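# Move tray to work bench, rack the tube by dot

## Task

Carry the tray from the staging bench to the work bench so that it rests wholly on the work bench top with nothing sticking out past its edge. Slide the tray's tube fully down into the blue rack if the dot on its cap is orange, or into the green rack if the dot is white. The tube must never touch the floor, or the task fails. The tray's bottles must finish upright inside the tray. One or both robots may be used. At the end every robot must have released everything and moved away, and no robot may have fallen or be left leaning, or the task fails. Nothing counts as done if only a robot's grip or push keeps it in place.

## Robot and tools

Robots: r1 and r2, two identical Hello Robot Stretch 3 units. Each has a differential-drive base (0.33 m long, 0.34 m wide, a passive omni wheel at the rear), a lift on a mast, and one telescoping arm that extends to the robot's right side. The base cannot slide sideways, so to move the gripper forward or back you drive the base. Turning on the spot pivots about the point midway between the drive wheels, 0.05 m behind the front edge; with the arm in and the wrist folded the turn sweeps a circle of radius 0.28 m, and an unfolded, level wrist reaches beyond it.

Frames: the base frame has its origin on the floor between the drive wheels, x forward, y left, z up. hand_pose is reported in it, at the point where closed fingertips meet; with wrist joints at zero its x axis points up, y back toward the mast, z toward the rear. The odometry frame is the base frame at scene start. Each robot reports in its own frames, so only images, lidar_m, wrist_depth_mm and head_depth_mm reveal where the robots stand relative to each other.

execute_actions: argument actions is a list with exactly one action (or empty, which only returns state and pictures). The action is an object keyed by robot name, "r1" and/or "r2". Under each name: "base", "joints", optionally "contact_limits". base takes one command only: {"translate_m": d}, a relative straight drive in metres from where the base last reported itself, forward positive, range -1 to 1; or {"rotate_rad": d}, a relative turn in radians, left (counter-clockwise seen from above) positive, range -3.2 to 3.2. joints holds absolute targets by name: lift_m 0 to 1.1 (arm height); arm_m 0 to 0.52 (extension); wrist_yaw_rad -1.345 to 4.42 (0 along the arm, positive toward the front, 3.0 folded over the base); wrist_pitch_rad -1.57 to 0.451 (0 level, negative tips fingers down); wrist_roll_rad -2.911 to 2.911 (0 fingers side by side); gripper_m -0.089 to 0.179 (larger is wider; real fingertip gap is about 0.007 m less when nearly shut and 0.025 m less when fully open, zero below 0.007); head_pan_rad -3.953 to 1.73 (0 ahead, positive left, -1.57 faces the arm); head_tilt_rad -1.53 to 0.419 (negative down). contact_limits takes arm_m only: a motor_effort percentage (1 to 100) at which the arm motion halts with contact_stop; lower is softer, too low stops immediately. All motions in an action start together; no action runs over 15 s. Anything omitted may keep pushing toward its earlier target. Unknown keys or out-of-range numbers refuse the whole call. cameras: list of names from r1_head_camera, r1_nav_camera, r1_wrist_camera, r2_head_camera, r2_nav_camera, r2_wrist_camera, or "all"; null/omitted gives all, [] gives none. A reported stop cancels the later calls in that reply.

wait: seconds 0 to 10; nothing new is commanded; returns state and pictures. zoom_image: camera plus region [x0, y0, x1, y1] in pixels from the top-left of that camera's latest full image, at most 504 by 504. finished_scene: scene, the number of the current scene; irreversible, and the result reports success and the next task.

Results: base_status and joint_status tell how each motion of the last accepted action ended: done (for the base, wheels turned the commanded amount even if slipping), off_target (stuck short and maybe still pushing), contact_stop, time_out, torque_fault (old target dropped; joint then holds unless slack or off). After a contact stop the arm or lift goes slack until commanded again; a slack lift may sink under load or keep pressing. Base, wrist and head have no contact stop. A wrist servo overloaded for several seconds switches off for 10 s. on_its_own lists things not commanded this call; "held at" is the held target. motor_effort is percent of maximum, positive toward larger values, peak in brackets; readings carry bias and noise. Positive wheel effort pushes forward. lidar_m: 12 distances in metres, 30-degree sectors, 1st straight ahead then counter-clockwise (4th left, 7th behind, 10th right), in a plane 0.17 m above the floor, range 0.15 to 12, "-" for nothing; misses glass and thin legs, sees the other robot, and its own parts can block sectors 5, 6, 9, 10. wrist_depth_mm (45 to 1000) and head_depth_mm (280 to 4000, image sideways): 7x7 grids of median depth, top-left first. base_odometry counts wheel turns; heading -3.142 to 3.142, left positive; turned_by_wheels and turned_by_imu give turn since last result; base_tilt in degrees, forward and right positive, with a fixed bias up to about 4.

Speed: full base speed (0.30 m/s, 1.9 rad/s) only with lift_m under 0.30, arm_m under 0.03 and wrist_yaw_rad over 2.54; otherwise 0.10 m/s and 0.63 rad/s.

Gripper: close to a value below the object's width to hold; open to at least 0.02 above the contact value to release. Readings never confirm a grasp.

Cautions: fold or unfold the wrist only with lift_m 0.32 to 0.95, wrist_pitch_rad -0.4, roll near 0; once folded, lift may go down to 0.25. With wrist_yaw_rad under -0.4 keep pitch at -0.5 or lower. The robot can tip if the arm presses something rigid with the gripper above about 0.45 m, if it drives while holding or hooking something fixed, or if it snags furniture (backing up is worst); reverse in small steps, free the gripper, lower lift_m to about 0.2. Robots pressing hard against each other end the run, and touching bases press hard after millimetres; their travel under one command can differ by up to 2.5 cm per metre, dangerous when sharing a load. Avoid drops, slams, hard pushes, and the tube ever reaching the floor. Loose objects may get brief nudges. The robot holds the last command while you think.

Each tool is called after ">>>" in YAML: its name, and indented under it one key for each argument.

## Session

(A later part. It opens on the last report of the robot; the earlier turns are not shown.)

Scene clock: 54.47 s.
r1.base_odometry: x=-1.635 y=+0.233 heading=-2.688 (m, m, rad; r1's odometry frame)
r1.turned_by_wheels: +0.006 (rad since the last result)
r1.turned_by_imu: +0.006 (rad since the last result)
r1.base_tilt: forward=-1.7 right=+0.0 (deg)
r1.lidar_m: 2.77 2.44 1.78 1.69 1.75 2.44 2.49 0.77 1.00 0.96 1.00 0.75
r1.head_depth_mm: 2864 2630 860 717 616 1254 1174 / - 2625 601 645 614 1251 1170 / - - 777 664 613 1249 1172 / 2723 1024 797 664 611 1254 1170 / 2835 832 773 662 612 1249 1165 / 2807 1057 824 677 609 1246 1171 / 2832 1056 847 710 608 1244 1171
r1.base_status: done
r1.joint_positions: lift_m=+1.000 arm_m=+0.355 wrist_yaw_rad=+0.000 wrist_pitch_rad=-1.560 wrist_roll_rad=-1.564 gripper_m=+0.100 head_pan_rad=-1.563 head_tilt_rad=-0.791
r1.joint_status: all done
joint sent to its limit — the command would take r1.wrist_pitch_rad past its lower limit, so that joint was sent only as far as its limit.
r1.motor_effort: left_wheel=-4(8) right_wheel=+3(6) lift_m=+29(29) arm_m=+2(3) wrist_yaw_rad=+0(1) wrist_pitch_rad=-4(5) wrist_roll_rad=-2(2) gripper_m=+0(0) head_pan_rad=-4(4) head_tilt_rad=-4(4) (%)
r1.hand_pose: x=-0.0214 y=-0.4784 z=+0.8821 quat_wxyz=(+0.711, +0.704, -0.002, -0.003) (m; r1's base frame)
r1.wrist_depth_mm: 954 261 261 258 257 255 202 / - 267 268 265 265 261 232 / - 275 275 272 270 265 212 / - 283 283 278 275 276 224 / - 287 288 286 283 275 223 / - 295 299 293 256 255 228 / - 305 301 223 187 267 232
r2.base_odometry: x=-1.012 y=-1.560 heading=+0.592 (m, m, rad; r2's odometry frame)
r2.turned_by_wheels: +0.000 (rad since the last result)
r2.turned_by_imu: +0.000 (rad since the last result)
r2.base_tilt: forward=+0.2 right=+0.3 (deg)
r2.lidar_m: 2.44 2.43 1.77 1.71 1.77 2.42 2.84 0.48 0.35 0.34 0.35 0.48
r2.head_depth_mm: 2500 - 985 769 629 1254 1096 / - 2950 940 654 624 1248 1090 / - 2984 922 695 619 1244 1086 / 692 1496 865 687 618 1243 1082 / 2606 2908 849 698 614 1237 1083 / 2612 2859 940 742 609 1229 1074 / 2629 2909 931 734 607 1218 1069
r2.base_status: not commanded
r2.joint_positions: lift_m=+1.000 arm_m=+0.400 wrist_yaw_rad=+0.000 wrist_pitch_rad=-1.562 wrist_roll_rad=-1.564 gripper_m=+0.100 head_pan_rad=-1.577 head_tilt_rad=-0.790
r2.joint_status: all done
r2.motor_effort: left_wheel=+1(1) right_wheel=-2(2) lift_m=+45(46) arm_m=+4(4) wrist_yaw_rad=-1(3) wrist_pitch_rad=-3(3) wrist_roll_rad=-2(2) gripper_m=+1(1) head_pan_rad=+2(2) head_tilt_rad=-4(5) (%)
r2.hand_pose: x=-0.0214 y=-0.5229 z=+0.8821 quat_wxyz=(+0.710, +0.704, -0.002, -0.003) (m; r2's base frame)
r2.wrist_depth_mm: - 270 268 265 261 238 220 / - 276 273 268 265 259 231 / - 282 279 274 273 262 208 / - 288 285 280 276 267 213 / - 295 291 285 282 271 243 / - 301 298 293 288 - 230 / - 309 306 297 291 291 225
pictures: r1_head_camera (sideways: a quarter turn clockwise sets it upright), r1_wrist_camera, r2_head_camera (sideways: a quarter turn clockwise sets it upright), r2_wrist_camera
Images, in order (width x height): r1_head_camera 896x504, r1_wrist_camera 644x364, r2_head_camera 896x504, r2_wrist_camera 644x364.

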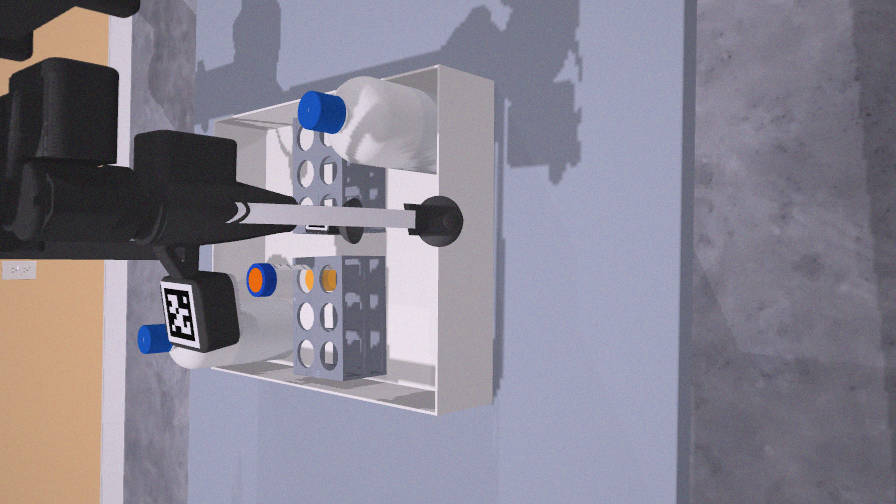

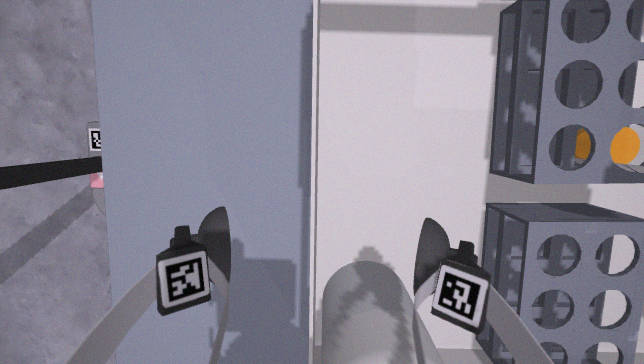

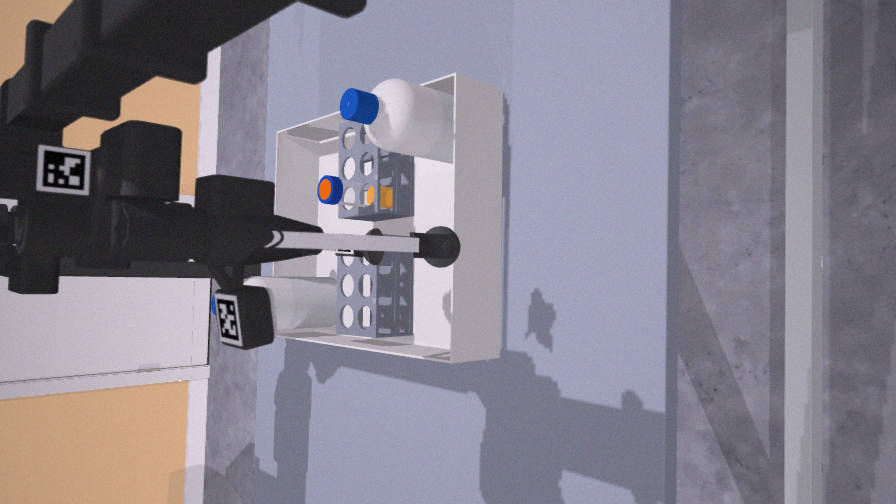

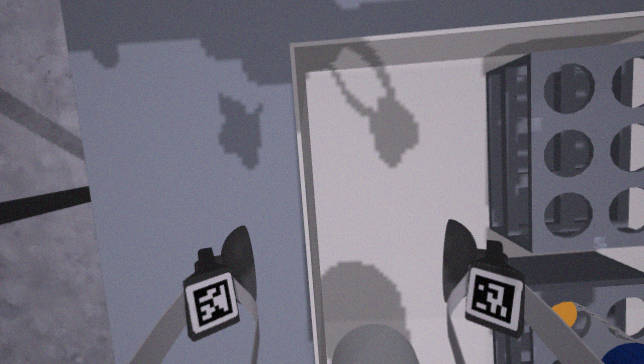

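>>> execute_actions:
  actions:
    - {"r1":{"base":{"translate_m":0.02},"joints":{"arm_m":0.348}},"r2":{"base":{"translate_m":-0.03},"joints":{"arm_m":0.38}}}
  cameras: []

>>> execute_actions:
  actions:
    - {"r1":{"joints":{"lift_m":0.92}},"r2":{"joints":{"lift_m":0.92}}}
  cameras: ["r1_head_camera","r1_wrist_camera","r2_head_camera","r2_wrist_camera"]

>>> execute_actions:
  actions:
    - {"r1":{"joints":{"gripper_m":-0.04}},"r2":{"joints":{"gripper_m":-0.04}}}
  cameras: []

>>> execute_actions:
  actions:
    - {"r1":{"joints":{"lift_m":1.08}},"r2":{"joints":{"lift_m":1.08}}}
  cameras: ["r1_head_camera","r1_wrist_camera","r2_head_camera","r2_wrist_camera"]

Scene clock: 61.43 s.
r1.base_odometry: x=-1.653 y=+0.224 heading=-2.688 (m, m, rad; r1's odometry frame)
r1.turned_by_wheels: +0.000 (rad since the last result)
r1.turned_by_imu: +0.000 (rad since the last result)
r1.base_tilt: forward=-1.6 right=+0.0 (deg)
r1.lidar_m: 2.75 2.43 1.78 1.69 1.76 2.44 2.51 0.78 1.00 0.96 1.00 0.73
r1.head_depth_mm: 2870 2661 859 685 616 1251 1177 / - 2641 607 628 614 1255 1172 / - - 781 667 612 1257 1172 / 2714 1029 774 666 612 1248 1171 / 2831 2713 776 664 612 1251 1169 / 2802 1056 849 694 610 1251 1168 / 2816 1056 845 709 609 1245 1170
r1.base_status: done
r1.joint_positions: lift_m=+1.000 arm_m=+0.348 wrist_yaw_rad=+0.000 wrist_pitch_rad=-1.560 wrist_roll_rad=-1.564 gripper_m=+0.100 head_pan_rad=-1.563 head_tilt_rad=-0.791
r1.joint_status: all done
r1.motor_effort: left_wheel=-5(6) right_wheel=+2(6) lift_m=+29(29) arm_m=-3(1) wrist_yaw_rad=-1(1) wrist_pitch_rad=-4(4) wrist_roll_rad=-2(2) gripper_m=+0(0) head_pan_rad=-4(4) head_tilt_rad=-5(5) (%)
r1.hand_pose: x=-0.0214 y=-0.4719 z=+0.8821 quat_wxyz=(+0.711, +0.704, -0.002, -0.003) (m; r1's base frame)
r1.wrist_depth_mm: 989 261 263 261 259 234 203 / - 270 266 266 264 258 207 / - 275 273 271 270 265 212 / - 280 280 276 276 271 224 / - 291 285 286 283 281 258 / - - 297 293 287 257 228 / - 304 301 298 220 293 236
r2.base_odometry: x=-1.037 y=-1.577 heading=+0.592 (m, m, rad; r2's odometry frame)
r2.turned_by_wheels: +0.000 (rad since the last result)
r2.turned_by_imu: +0.000 (rad since the last result)
r2.base_tilt: forward=+0.1 right=+0.2 (deg)
r2.lidar_m: 2.48 2.43 1.77 1.71 1.77 2.42 2.81 0.48 0.35 0.34 0.35 0.48
r2.head_depth_mm: 2535 - 987 767 628 1253 1098 / - 3000 974 693 626 1250 1092 / - 3038 822 673 620 1243 1087 / 694 1385 862 688 617 1240 1080 / 2631 2921 807 740 613 1237 1079 / 2643 2883 941 718 610 1224 1075 / 2595 2850 930 733 606 1225 1068
r2.base_status: done
r2.joint_positions: lift_m=+1.000 arm_m=+0.380 wrist_yaw_rad=+0.000 wrist_pitch_rad=-1.562 wrist_roll_rad=-1.564 gripper_m=+0.100 head_pan_rad=-1.577 head_tilt_rad=-0.790
r2.joint_status: all done
r2.motor_effort: left_wheel=+1(2) right_wheel=-2(6) lift_m=+45(45) arm_m=-4(4) wrist_yaw_rad=-1(1) wrist_pitch_rad=-3(3) wrist_roll_rad=-2(2) gripper_m=+1(0) head_pan_rad=+3(3) head_tilt_rad=-5(5) (%)
r2.hand_pose: x=-0.0214 y=-0.5035 z=+0.8821 quat_wxyz=(+0.710, +0.704, -0.002, -0.003) (m; r2's base frame)
r2.wrist_depth_mm: - 272 269 264 261 255 205 / - 275 275 271 265 261 203 / - 284 280 276 271 266 209 / - 289 285 282 275 272 213 / - 297 291 288 283 276 238 / - 304 296 294 287 - 222 / - - 305 301 224 293 226
pictures: none
No camera images: the call's "cameras" was empty. Leave "cameras" out to get every camera's image.

Scene clock: 63.00 s.
r1.base_odometry: x=-1.653 y=+0.224 heading=-2.688 (m, m, rad; r1's odometry frame)
r1.turned_by_wheels: +0.000 (rad since the last result)
r1.turned_by_imu: +0.000 (rad since the last result)
r1.base_tilt: forward=-1.7 right=+0.0 (deg)
r1.lidar_m: 2.75 2.44 1.78 1.69 1.76 2.43 2.51 0.79 1.00 0.96 1.00 0.74
r1.head_depth_mm: 2708 - 825 683 615 1252 1171 / 2655 - 608 629 613 1254 1173 / 2691 - 778 668 613 1243 1170 / 741 1242 760 666 612 1248 1170 / 2824 816 795 664 610 1251 1166 / 2807 1057 847 693 609 1244 1164 / 2806 1056 848 709 609 1246 1167
r1.base_status: not commanded
r1.joint_positions: lift_m=+0.920 arm_m=+0.348 wrist_yaw_rad=+0.000 wrist_pitch_rad=-1.560 wrist_roll_rad=-1.564 gripper_m=+0.100 head_pan_rad=-1.563 head_tilt_rad=-0.791
r1.joint_status: all done
r1.motor_effort: left_wheel=-4(4) right_wheel=+2(2) lift_m=+24(24) arm_m=-3(3) wrist_yaw_rad=+0(0) wrist_pitch_rad=-4(4) wrist_roll_rad=-2(2) gripper_m=+0(0) head_pan_rad=-4(4) head_tilt_rad=-4(3) (%)
r1.hand_pose: x=-0.0214 y=-0.4719 z=+0.8024 quat_wxyz=(+0.711, +0.704, -0.002, -0.003) (m; r1's base frame)
r1.wrist_depth_mm: 188 188 188 184 185 183 178 / 193 191 191 189 188 188 182 / 197 197 195 194 193 192 185 / 203 202 201 199 198 196 191 / 208 207 205 203 202 201 193 / 215 212 212 209 207 205 184 / 221 216 216 216 211 212 181
r2.base_odometry: x=-1.037 y=-1.577 heading=+0.592 (m, m, rad; r2's odometry frame)
r2.turned_by_wheels: +0.000 (rad since the last result)
r2.turned_by_imu: +0.000 (rad since the last result)
r2.base_tilt: forward=+0.0 right=+0.3 (deg)
r2.lidar_m: 2.48 2.43 1.77 1.71 1.77 2.42 2.80 0.48 0.35 0.34 0.35 0.48
r2.head_depth_mm: 2664 2918 - - 613 1263 1101 / 2658 - 953 697 625 1249 1091 / 2607 - 819 671 621 1245 1087 / 714 1376 850 747 616 1237 1082 / 2519 2896 828 743 614 1231 1076 / 2604 2884 938 717 610 1222 1071 / 2654 2903 930 735 606 1221 1069
r2.base_status: not commanded
r2.joint_positions: lift_m=+0.920 arm_m=+0.380 wrist_yaw_rad=+0.000 wrist_pitch_rad=-1.562 wrist_roll_rad=-1.564 gripper_m=+0.100 head_pan_rad=-1.577 head_tilt_rad=-0.790
r2.joint_status: all done
r2.motor_effort: left_wheel=+2(1) right_wheel=-2(2) lift_m=+33(42) arm_m=-4(4) wrist_yaw_rad=-1(1) wrist_pitch_rad=-3(3) wrist_roll_rad=-2(2) gripper_m=+0(0) head_pan_rad=+2(2) head_tilt_rad=-5(5) (%)
r2.hand_pose: x=-0.0214 y=-0.5035 z=+0.8025 quat_wxyz=(+0.710, +0.704, -0.002, -0.003) (m; r2's base frame)
r2.wrist_depth_mm: 194 193 191 187 185 183 177 / 199 197 195 192 188 186 180 / 204 201 198 195 192 189 184 / 208 205 202 200 196 194 188 / 212 209 206 204 200 198 195 / 217 214 210 208 205 - 196 / - 219 217 213 208 207 197
pictures: r1_head_camera (sideways: a quarter turn clockwise sets it upright), r1_wrist_camera, r2_head_camera (sideways: a quarter turn clockwise sets it upright), r2_wrist_camera
Images, in order (width x height): r1_head_camera 896x504, r1_wrist_camera 644x364, r2_head_camera 896x504, r2_wrist_camera 644x364.

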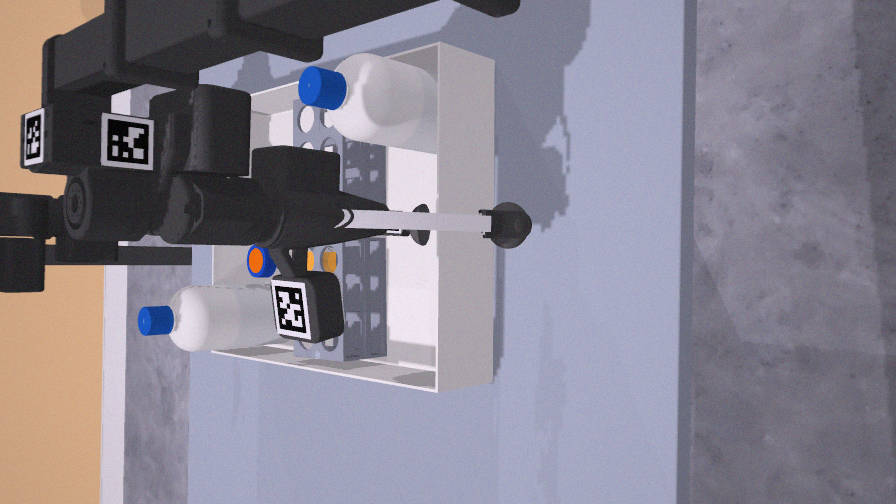

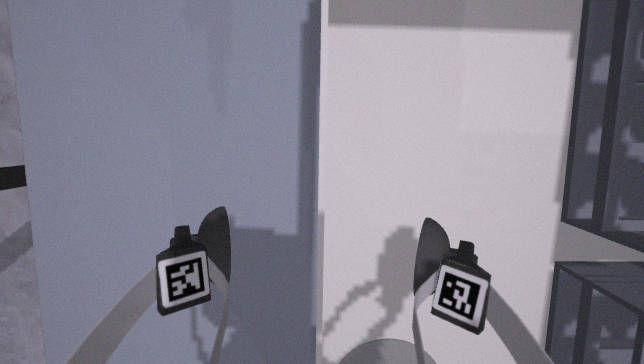

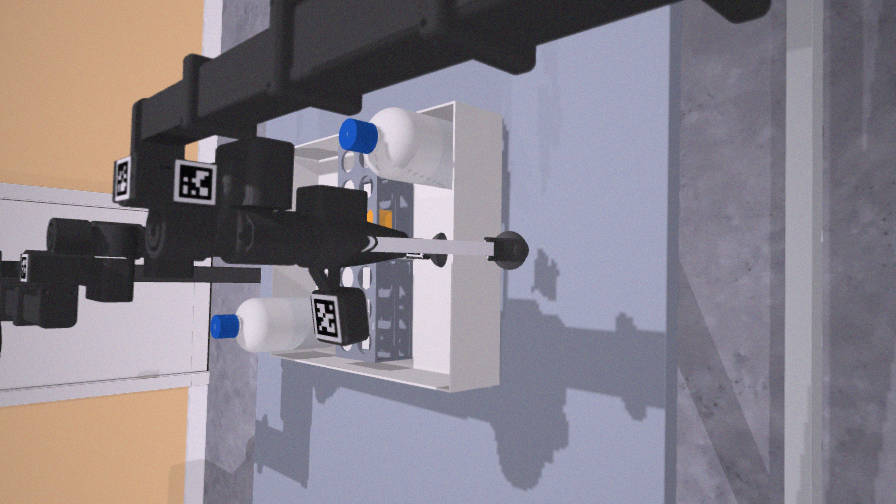

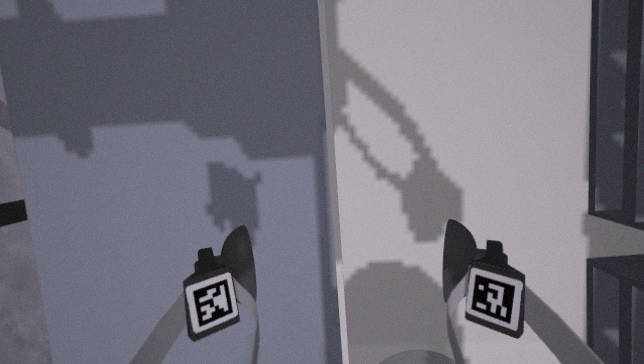

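Scene clock: 64.90 s.
r1.base_odometry: x=-1.653 y=+0.224 heading=-2.688 (m, m, rad; r1's odometry frame)
r1.turned_by_wheels: +0.000 (rad since the last result)
r1.turned_by_imu: +0.000 (rad since the last result)
r1.base_tilt: forward=-1.6 right=+0.0 (deg)
r1.lidar_m: 2.75 2.44 1.78 1.69 1.76 2.44 2.51 0.78 1.00 0.96 1.00 0.73
r1.head_depth_mm: 2707 - 813 686 615 1254 1180 / 2683 - 602 628 614 1248 1172 / 2664 - 776 667 613 1250 1169 / 738 1065 757 665 613 1250 1172 / 2822 808 793 665 610 1247 1172 / 2815 1062 847 692 609 1246 1162 / 2843 1058 849 707 608 1245 1164
r1.base_status: not commanded
r1.joint_positions: lift_m=+0.920 arm_m=+0.348 wrist_yaw_rad=+0.001 wrist_pitch_rad=-1.562 wrist_roll_rad=-1.570 gripper_m=-0.039 head_pan_rad=-1.563 head_tilt_rad=-0.791
r1.joint_status: all done
r1.motor_effort: left_wheel=-4(4) right_wheel=+2(2) lift_m=+28(29) arm_m=-2(2) wrist_yaw_rad=-1(1) wrist_pitch_rad=-3(4) wrist_roll_rad=+0(2) gripper_m=-20(99) head_pan_rad=-5(5) head_tilt_rad=-4(3) (%)
r1.hand_pose: x=-0.0214 y=-0.4715 z=+0.8022 quat_wxyz=(+0.710, +0.704, +0.000, +0.000) (m; r1's base frame)
r1.wrist_depth_mm: 187 188 186 184 181 179 176 / 192 192 192 187 185 185 181 / 198 195 195 192 190 189 182 / 202 200 199 196 194 193 187 / 208 205 204 197 198 199 192 / 215 211 208 - 203 202 190 / 221 217 215 212 207 208 200
r2.base_odometry: x=-1.037 y=-1.577 heading=+0.592 (m, m, rad; r2's odometry frame)
r2.turned_by_wheels: +0.000 (rad since the last result)
r2.turned_by_imu: +0.000 (rad since the last result)
r2.base_tilt: forward=-0.1 right=+0.4 (deg)
r2.lidar_m: 2.48 2.43 1.77 1.71 1.77 2.42 2.81 0.48 0.35 0.34 0.35 0.48
r2.head_depth_mm: 2643 2938 - - 613 1256 1097 / 2638 - 952 695 625 1256 1092 / 2645 - 812 674 621 1243 1087 / 714 1375 845 745 618 1238 1078 / 2509 2917 830 684 614 1233 1076 / 2618 2866 943 714 609 1225 1072 / 2621 2897 930 735 604 1224 1068
r2.base_status: not commanded
r2.joint_positions: lift_m=+0.920 arm_m=+0.380 wrist_yaw_rad=+0.001 wrist_pitch_rad=-1.568 wrist_roll_rad=-1.570 gripper_m=-0.039 head_pan_rad=-1.577 head_tilt_rad=-0.790
r2.joint_status: all done
r2.motor_effort: left_wheel=+1(2) right_wheel=-2(2) lift_m=+40(41) arm_m=-3(4) wrist_yaw_rad=-2(1) wrist_pitch_rad=-1(3) wrist_roll_rad=+0(2) gripper_m=-18(95) head_pan_rad=+3(3) head_tilt_rad=-4(5) (%)
r2.hand_pose: x=-0.0214 y=-0.5018 z=+0.8024 quat_wxyz=(+0.708, +0.706, +0.000, +0.000) (m; r2's base frame)
r2.wrist_depth_mm: 195 193 191 187 180 178 176 / 200 197 194 191 184 182 179 / 204 201 198 195 188 185 183 / 209 205 202 199 192 189 187 / 212 210 207 203 196 194 191 / 219 214 212 - 200 199 194 / - 219 217 213 206 203 199
pictures: none
No camera images: the call's "cameras" was empty. Leave "cameras" out to get every camera's image.

Scene clock: 67.20 s.
r1.base_odometry: x=-1.653 y=+0.224 heading=-2.688 (m, m, rad; r1's odometry frame)
r1.turned_by_wheels: +0.000 (rad since the last result)
r1.turned_by_imu: +0.000 (rad since the last result)
r1.base_tilt: forward=-1.6 right=+0.0 (deg)
r1.lidar_m: 2.75 2.44 1.78 1.70 1.76 2.44 2.51 0.78 1.00 0.96 1.00 0.74
r1.head_depth_mm: 2761 471 523 716 614 1249 1174 / 789 534 522 714 614 1253 1171 / - 650 535 716 614 1250 1173 / 788 651 535 713 611 1253 1170 / 666 650 534 713 611 1248 1168 / 2789 651 546 710 610 1251 1167 / 2816 1055 846 709 609 1246 1168
r1.base_status: not commanded
r1.joint_positions: lift_m=+1.080 arm_m=+0.348 wrist_yaw_rad=+0.001 wrist_pitch_rad=-1.562 wrist_roll_rad=-1.570 gripper_m=-0.039 head_pan_rad=-1.563 head_tilt_rad=-0.791
r1.joint_status: all done
r1.motor_effort: left_wheel=-4(4) right_wheel=+2(2) lift_m=+35(37) arm_m=-2(3) wrist_yaw_rad=-1(0) wrist_pitch_rad=-3(3) wrist_roll_rad=+0(1) gripper_m=-20(20) head_pan_rad=-4(4) head_tilt_rad=-3(4) (%)
r1.hand_pose: x=-0.0214 y=-0.4714 z=+0.9619 quat_wxyz=(+0.710, +0.704, +0.000, +0.000) (m; r1's base frame)
r1.wrist_depth_mm: - - 335 335 180 180 176 / - - 343 188 185 185 180 / - - 356 192 190 188 182 / - 365 361 196 193 193 187 / - - 371 197 198 198 191 / - - 377 - 204 203 190 / - - 390 211 208 208 200
r2.base_odometry: x=-1.037 y=-1.577 heading=+0.592 (m, m, rad; r2's odometry frame)
r2.turned_by_wheels: +0.000 (rad since the last result)
r2.turned_by_imu: +0.000 (rad since the last result)
r2.base_tilt: forward=+0.2 right=+0.2 (deg)
r2.lidar_m: 2.48 2.43 1.77 1.71 1.77 2.42 2.81 0.48 0.35 0.34 0.35 0.48
r2.head_depth_mm: 2640 2977 985 769 628 1257 1097 / 2687 741 539 762 624 1250 1093 / - 826 554 754 619 1244 1087 / 1227 816 615 751 617 1244 1080 / 2526 746 564 745 614 1233 1080 / 2612 2860 587 739 611 1229 1070 / 2630 2891 931 734 606 1219 1067
r2.base_status: not commanded
r2.joint_positions: lift_m=+1.080 arm_m=+0.380 wrist_yaw_rad=+0.001 wrist_pitch_rad=-1.568 wrist_roll_rad=-1.570 gripper_m=-0.039 head_pan_rad=-1.577 head_tilt_rad=-0.790
r2.joint_status: all done
r2.motor_effort: left_wheel=+2(2) right_wheel=-3(3) lift_m=+54(56) arm_m=-3(3) wrist_yaw_rad=-1(1) wrist_pitch_rad=-1(1) wrist_roll_rad=+0(0) gripper_m=-19(19) head_pan_rad=+2(3) head_tilt_rad=-5(5) (%)
r2.hand_pose: x=-0.0214 y=-0.5019 z=+0.9619 quat_wxyz=(+0.708, +0.706, +0.000, +0.000) (m; r2's base frame)
r2.wrist_depth_mm: - - 346 343 181 178 176 / - - 354 351 185 183 179 / - - 362 355 188 186 183 / - 375 367 363 193 190 187 / - - 379 373 196 194 191 / - - 386 - 200 198 194 / - - 392 391 207 203 199
pictures: r1_head_camera (sideways: a quarter turn clockwise sets it upright), r1_wrist_camera, r2_head_camera (sideways: a quarter turn clockwise sets it upright), r2_wrist_camera
Images, in order (width x height): r1_head_camera 896x504, r1_wrist_camera 644x364, r2_head_camera 896x504, r2_wrist_camera 644x364.

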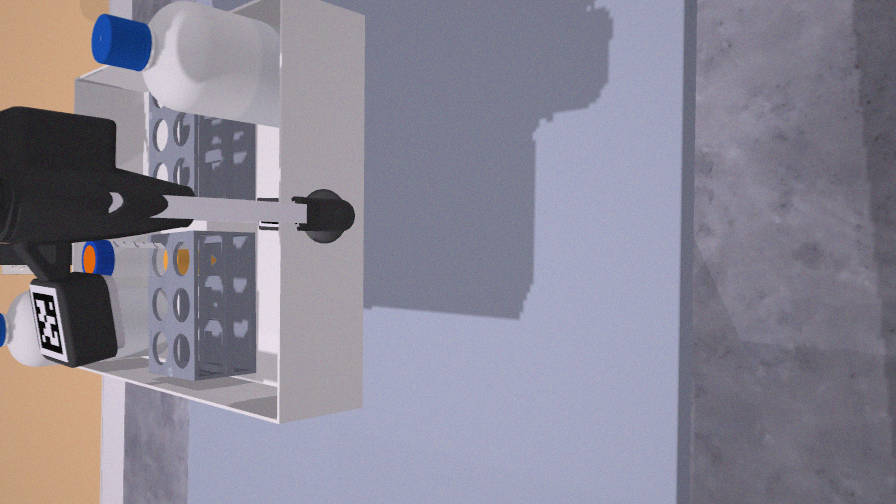

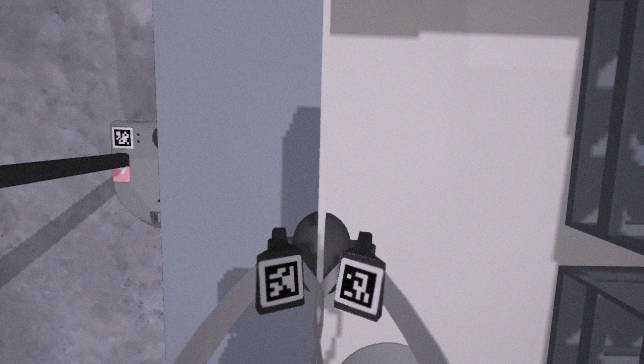

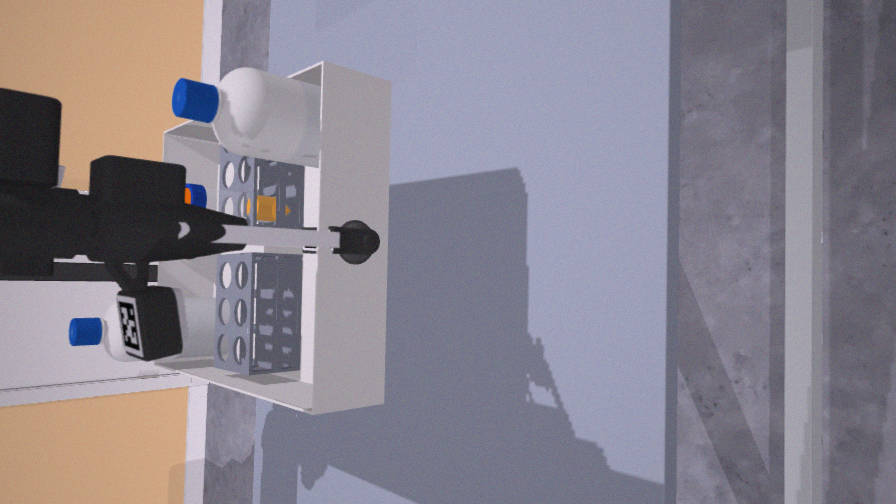

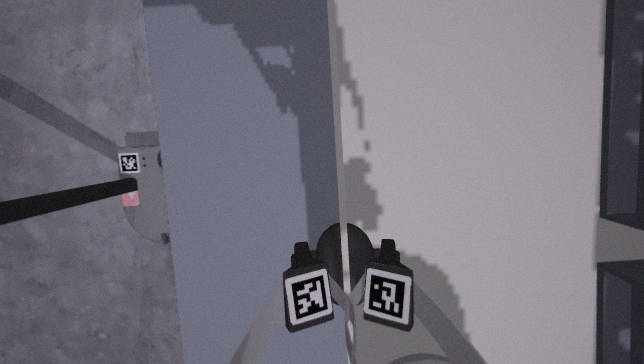

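>>> execute_actions:
  actions:
    - {"r1":{"base":{"translate_m":-1.0}},"r2":{"base":{"translate_m":1.0}}}
  cameras: ["r1_head_camera","r2_nav_camera"]

Scene clock: 81.70 s.
r1.base_odometry: x=-0.754 y=+0.662 heading=-2.688 (m, m, rad; r1's odometry frame)
r1.turned_by_wheels: +0.000 (rad since the last result)
r1.turned_by_imu: +0.004 (rad since the last result)
r1.base_tilt: forward=-1.7 right=+0.0 (deg)
r1.lidar_m: 1.68 2.42 1.76 1.71 1.78 2.44 1.53 1.77 3.15 0.98 0.39 1.37
r1.head_depth_mm: 2727 465 529 1764 1502 1324 1176 / 787 628 518 1758 1503 1320 1171 / - 641 538 1719 1512 1316 1173 / 787 650 534 1649 1496 1320 1175 / 668 649 533 1682 1500 1318 1175 / 2833 691 548 1464 1498 1309 1153 / 2818 1057 824 726 1436 840 1111
r1.base_status: done
r1.joint_positions: lift_m=+1.080 arm_m=+0.348 wrist_yaw_rad=+0.001 wrist_pitch_rad=-1.567 wrist_roll_rad=-1.570 gripper_m=-0.039 head_pan_rad=-1.563 head_tilt_rad=-0.791
r1.joint_status: not commanded
r1.motor_effort: left_wheel=-5(8) right_wheel=+3(4) lift_m=+34(34) arm_m=-2(2) wrist_yaw_rad=-1(2) wrist_pitch_rad=-1(3) wrist_roll_rad=+0(0) gripper_m=-20(20) head_pan_rad=-4(5) head_tilt_rad=-5(4) (%)
r1.hand_pose: x=-0.0214 y=-0.4702 z=+0.9620 quat_wxyz=(+0.708, +0.706, +0.000, +0.000) (m; r1's base frame)
r1.wrist_depth_mm: - - - 624 180 180 176 / - - - - 185 183 179 / - - - - 189 188 183 / - - - 195 194 193 187 / - - - 197 198 198 190 / - - - - 202 201 195 / - - - 212 207 207 200
r2.base_odometry: x=-0.207 y=-1.019 heading=+0.592 (m, m, rad; r2's odometry frame)
r2.turned_by_wheels: +0.000 (rad since the last result)
r2.turned_by_imu: +0.005 (rad since the last result)
r2.base_tilt: forward=+0.1 right=+0.3 (deg)
r2.lidar_m: 1.49 2.42 1.76 1.71 1.78 2.43 1.33 0.48 0.44 1.31 3.20 1.75
r2.head_depth_mm: 2623 2919 987 770 1438 780 1092 / 2657 780 538 1718 1534 1309 1087 / - 814 565 1869 1534 1293 1120 / 1891 813 608 1689 1520 1292 1123 / 2572 744 565 1680 1510 1293 1118 / 2649 2897 643 1836 1505 1272 1116 / 2620 2864 2319 1800 1487 1271 1110
r2.base_status: done
r2.joint_positions: lift_m=+1.080 arm_m=+0.380 wrist_yaw_rad=+0.001 wrist_pitch_rad=-1.568 wrist_roll_rad=-1.570 gripper_m=-0.039 head_pan_rad=-1.577 head_tilt_rad=-0.790
r2.joint_status: not commanded
r2.motor_effort: left_wheel=+1(7) right_wheel=-1(4) lift_m=+54(54) arm_m=-3(3) wrist_yaw_rad=-1(1) wrist_pitch_rad=-1(1) wrist_roll_rad=+0(0) gripper_m=-18(18) head_pan_rad=+2(2) head_tilt_rad=-5(5) (%)
r2.hand_pose: x=-0.0214 y=-0.5019 z=+0.9619 quat_wxyz=(+0.708, +0.706, +0.000, +0.000) (m; r2's base frame)
r2.wrist_depth_mm: - - - - 181 179 176 / - - - - 184 181 179 / - - - - 188 186 183 / - - - - 192 190 187 / - - - - 196 194 191 / - - - - 200 198 194 / - - - - 206 202 196
pictures: r1_head_camera (sideways: a quarter turn clockwise sets it upright), r2_nav_camera (sideways: a quarter turn counterclockwise sets it upright)
Images, in order (width x height): r1_head_camera 896x504, r2_nav_camera 672x504.

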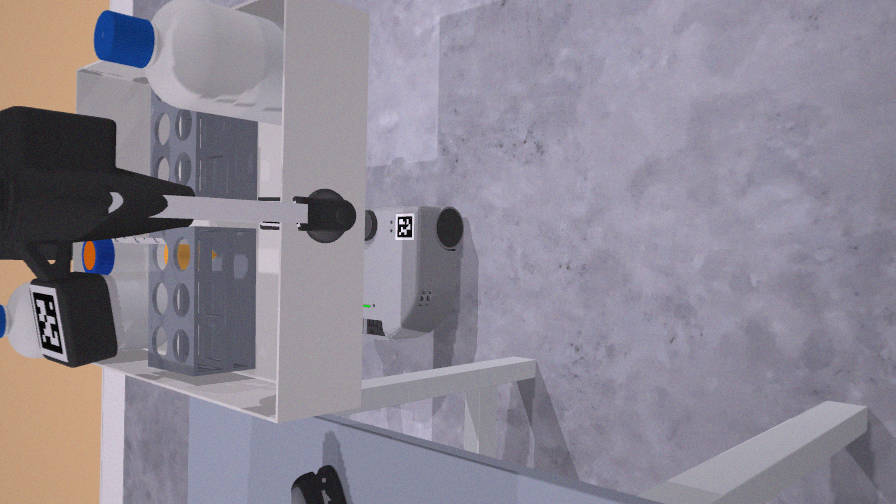

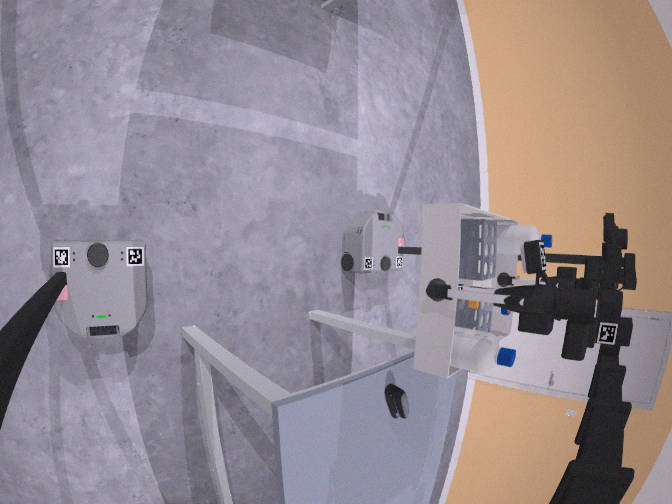

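>>> execute_actions:
  actions:
    - {"r1":{"base":{"translate_m":-1.0},"joints":{"arm_m":0.34}},"r2":{"base":{"translate_m":1.0}}}
  cameras: ["r1_nav_camera","r2_nav_camera"]

Scene clock: 96.77 s.
r1.base_odometry: x=+0.145 y=+1.100 heading=-2.688 (m, m, rad; r1's odometry frame)
r1.turned_by_wheels: +0.000 (rad since the last result)
r1.turned_by_imu: +0.005 (rad since the last result)
r1.base_tilt: forward=-1.7 right=+0.0 (deg)
r1.lidar_m: 1.27 2.40 1.78 1.72 1.79 2.48 1.95 0.59 1.07 1.30 3.15 1.27
r1.head_depth_mm: 2678 459 510 1761 1518 1323 1171 / 1709 633 520 1762 1508 1322 1171 / - 651 538 1715 1503 1313 1173 / 783 646 541 1658 1508 1324 1172 / 661 652 530 1670 1497 1312 1168 / 2827 2439 546 1749 1495 1313 1168 / 2811 2600 2087 1745 1493 1312 1165
r1.base_status: done
r1.joint_positions: lift_m=+1.080 arm_m=+0.340 wrist_yaw_rad=-0.001 wrist_pitch_rad=-1.559 wrist_roll_rad=-1.570 gripper_m=-0.039 head_pan_rad=-1.563 head_tilt_rad=-0.791
r1.joint_status: all done
r1.motor_effort: left_wheel=-7(10) right_wheel=+4(4) lift_m=+35(35) arm_m=-3(4) wrist_yaw_rad=+2(1) wrist_pitch_rad=-5(5) wrist_roll_rad=+0(0) gripper_m=-20(20) head_pan_rad=-5(5) head_tilt_rad=-5(4) (%)
r1.hand_pose: x=-0.0213 y=-0.4643 z=+0.9618 quat_wxyz=(+0.711, +0.703, +0.000, -0.001) (m; r1's base frame)
r1.wrist_depth_mm: - - - - 181 180 179 / - - - - 186 184 180 / - - - - 189 189 185 / - - - - 194 194 188 / - - - 197 198 198 191 / - - - - 204 202 199 / - - - 211 208 208 201
r2.base_odometry: x=+0.623 y=-0.461 heading=+0.592 (m, m, rad; r2's odometry frame)
r2.turned_by_wheels: +0.000 (rad since the last result)
r2.turned_by_imu: +0.005 (rad since the last result)
r2.base_tilt: forward=+0.3 right=+0.1 (deg)
r2.lidar_m: 1.36 2.40 1.76 1.70 1.77 2.44 1.34 1.34 3.19 1.31 1.08 0.56
r2.head_depth_mm: 2630 2951 2422 1893 1545 1323 1136 / 2664 809 535 1861 1534 1300 1131 / - 764 553 1874 1524 1299 1128 / 1874 812 570 1670 1520 1296 1123 / 2583 711 572 1715 1511 1286 1120 / 2646 2885 636 1828 1503 1271 1110 / 2624 2896 2323 1700 1492 1274 1111
r2.base_status: done
r2.joint_positions: lift_m=+1.080 arm_m=+0.380 wrist_yaw_rad=-0.002 wrist_pitch_rad=-1.560 wrist_roll_rad=-1.568 gripper_m=-0.039 head_pan_rad=-1.577 head_tilt_rad=-0.790
r2.joint_status: not commanded
r2.motor_effort: left_wheel=-1(4) right_wheel=+1(3) lift_m=+54(54) arm_m=-3(3) wrist_yaw_rad=+1(1) wrist_pitch_rad=-3(4) wrist_roll_rad=-1(1) gripper_m=-18(18) head_pan_rad=+3(3) head_tilt_rad=-5(5) (%)
r2.hand_pose: x=-0.0213 y=-0.5039 z=+0.9617 quat_wxyz=(+0.711, +0.704, -0.001, -0.002) (m; r2's base frame)
r2.wrist_depth_mm: - - - - 181 180 177 / - - - - 185 183 180 / - - - - 189 186 183 / - - - - 192 191 187 / - - - - 197 195 193 / - - - - 200 199 194 / - - - - 206 203 197
pictures: r1_nav_camera (sideways: a quarter turn counterclockwise sets it upright), r2_nav_camera (sideways: a quarter turn counterclockwise sets it upright)
Images, in order (width x height): r1_nav_camera 672x504, r2_nav_camera 672x504.

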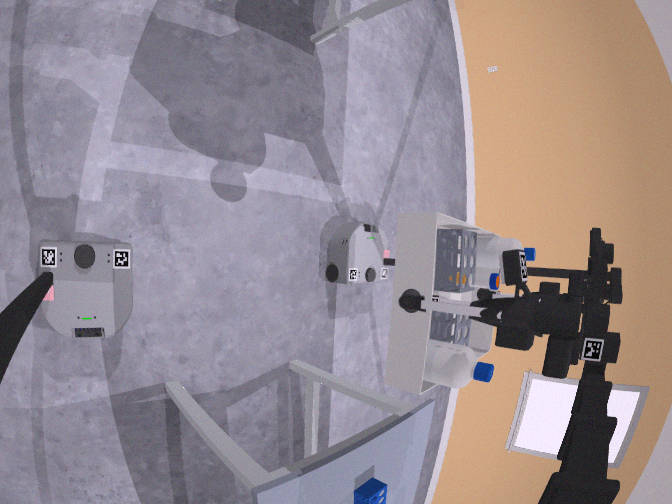

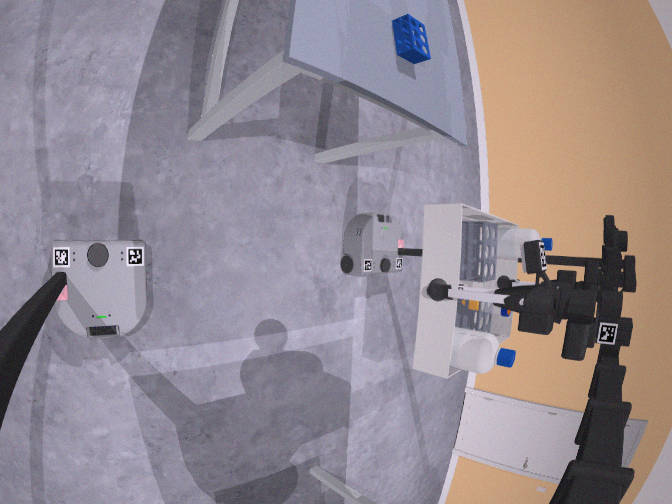

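Good. Continue one metre.

>>> execute_actions:
  actions:
    - {"r1":{"base":{"translate_m":-1.0}},"r2":{"base":{"translate_m":1.0}}}
  cameras: ["r1_nav_camera","r2_nav_camera","r1_head_camera","r2_head_camera"]

Scene clock: 110.20 s.
r1.base_odometry: x=+1.044 y=+1.538 heading=-2.689 (m, m, rad; r1's odometry frame)
r1.turned_by_wheels: +0.000 (rad since the last result)
r1.turned_by_imu: +0.004 (rad since the last result)
r1.base_tilt: forward=-1.7 right=+0.0 (deg)
r1.lidar_m: 2.25 2.42 1.80 1.73 1.80 2.49 3.01 0.98 0.98 0.94 0.98 0.54
r1.head_depth_mm: 2697 456 503 716 615 569 1173 / 1716 648 516 717 614 568 1177 / - 654 536 716 613 567 1174 / 742 650 538 712 612 565 1169 / 672 650 531 713 611 565 1171 / 2799 1021 548 712 609 564 1168 / 2821 2607 782 709 610 563 1167
r1.base_status: done
r1.joint_positions: lift_m=+1.080 arm_m=+0.340 wrist_yaw_rad=-0.003 wrist_pitch_rad=-1.562 wrist_roll_rad=-1.566 gripper_m=-0.039 head_pan_rad=-1.563 head_tilt_rad=-0.791
r1.joint_status: not commanded
r1.motor_effort: left_wheel=-7(11) right_wheel=+5(6) lift_m=+35(34) arm_m=-3(3) wrist_yaw_rad=+3(2) wrist_pitch_rad=-3(5) wrist_roll_rad=-1(1) gripper_m=-20(20) head_pan_rad=-4(5) head_tilt_rad=-4(4) (%)
r1.hand_pose: x=-0.0213 y=-0.4633 z=+0.9619 quat_wxyz=(+0.710, +0.704, -0.002, -0.003) (m; r1's base frame)
r1.wrist_depth_mm: - - 333 332 181 181 178 / - - 344 338 184 185 180 / - 356 355 346 190 189 184 / - 365 360 357 194 193 188 / - - 370 197 199 198 190 / - - 380 - 204 203 199 / - - 393 211 208 207 184
r2.base_odometry: x=+1.453 y=+0.096 heading=+0.592 (m, m, rad; r2's odometry frame)
r2.turned_by_wheels: +0.000 (rad since the last result)
r2.turned_by_imu: +0.005 (rad since the last result)
r2.base_tilt: forward=+0.1 right=+0.3 (deg)
r2.lidar_m: 2.97 2.39 1.76 1.70 1.76 2.44 2.32 0.49 0.36 0.35 0.36 0.50
r2.head_depth_mm: 2653 2972 980 767 628 1259 1098 / 2701 801 530 740 627 1250 1091 / - 811 562 754 620 1245 1086 / 1892 784 617 751 616 1243 1084 / 2590 740 571 746 612 1237 1079 / 2629 2948 672 741 609 1253 1056 / 2624 2883 933 736 606 1247 1068
r2.base_status: done
r2.joint_positions: lift_m=+1.080 arm_m=+0.380 wrist_yaw_rad=-0.003 wrist_pitch_rad=-1.564 wrist_roll_rad=-1.564 gripper_m=-0.039 head_pan_rad=-1.577 head_tilt_rad=-0.790
r2.joint_status: not commanded
r2.motor_effort: left_wheel=-2(2) right_wheel=+2(6) lift_m=+54(54) arm_m=-3(3) wrist_yaw_rad=+2(3) wrist_pitch_rad=-2(3) wrist_roll_rad=-2(2) gripper_m=-18(18) head_pan_rad=+3(2) head_tilt_rad=-5(5) (%)
r2.hand_pose: x=-0.0213 y=-0.5029 z=+0.9618 quat_wxyz=(+0.709, +0.705, -0.003, -0.004) (m; r2's base frame)
r2.wrist_depth_mm: - - 345 342 181 178 177 / - - 351 348 184 183 179 / - - 365 357 188 186 183 / - - 368 362 193 190 187 / - - 375 372 196 194 191 / - - 384 - 200 199 195 / - - 394 387 206 202 197
pictures: r1_head_camera (sideways: a quarter turn clockwise sets it upright), r1_nav_camera (sideways: a quarter turn counterclockwise sets it upright), r2_head_camera (sideways: a quarter turn clockwise sets it upright), r2_nav_camera (sideways: a quarter turn counterclockwise sets it upright)
Images, in order (width x height): r1_head_camera 896x504, r1_nav_camera 672x504, r2_head_camera 896x504, r2_nav_camera 672x504.

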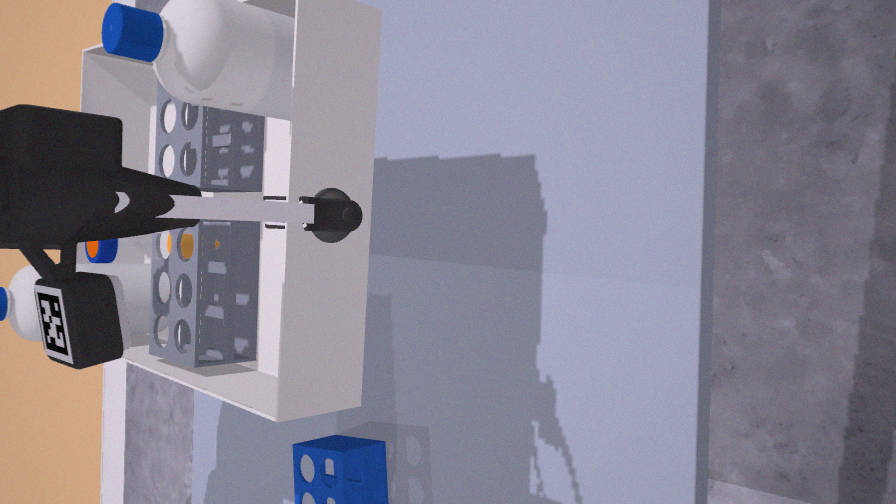

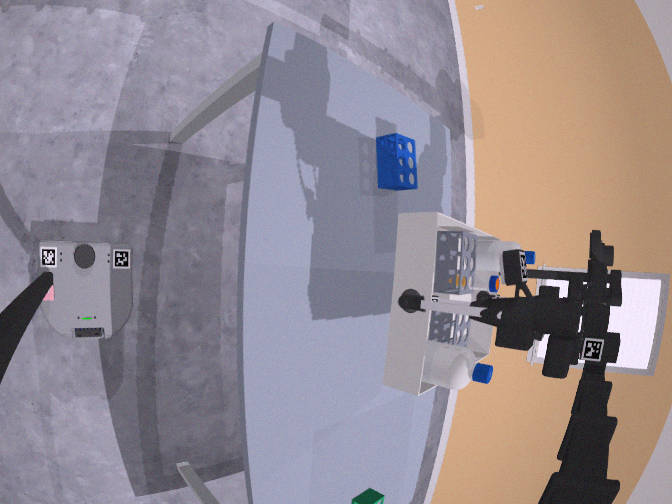

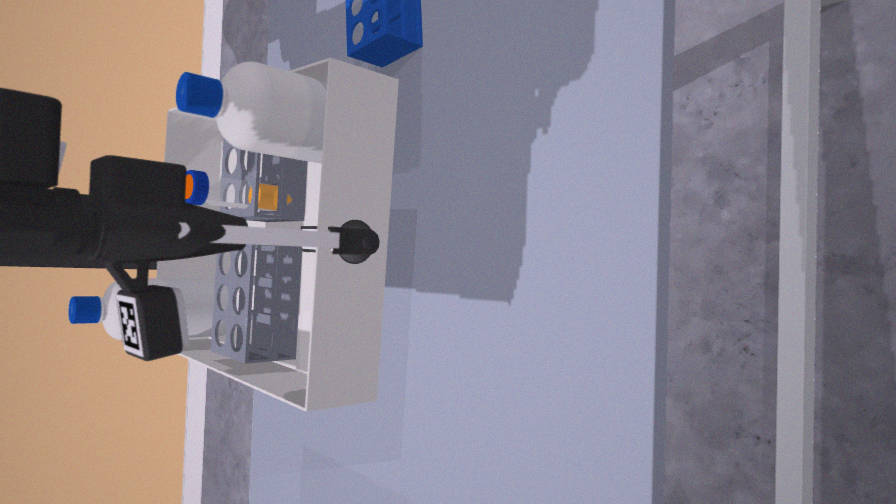

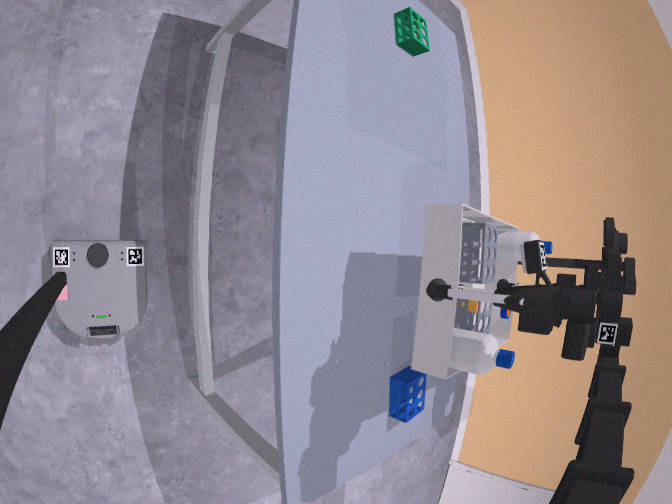

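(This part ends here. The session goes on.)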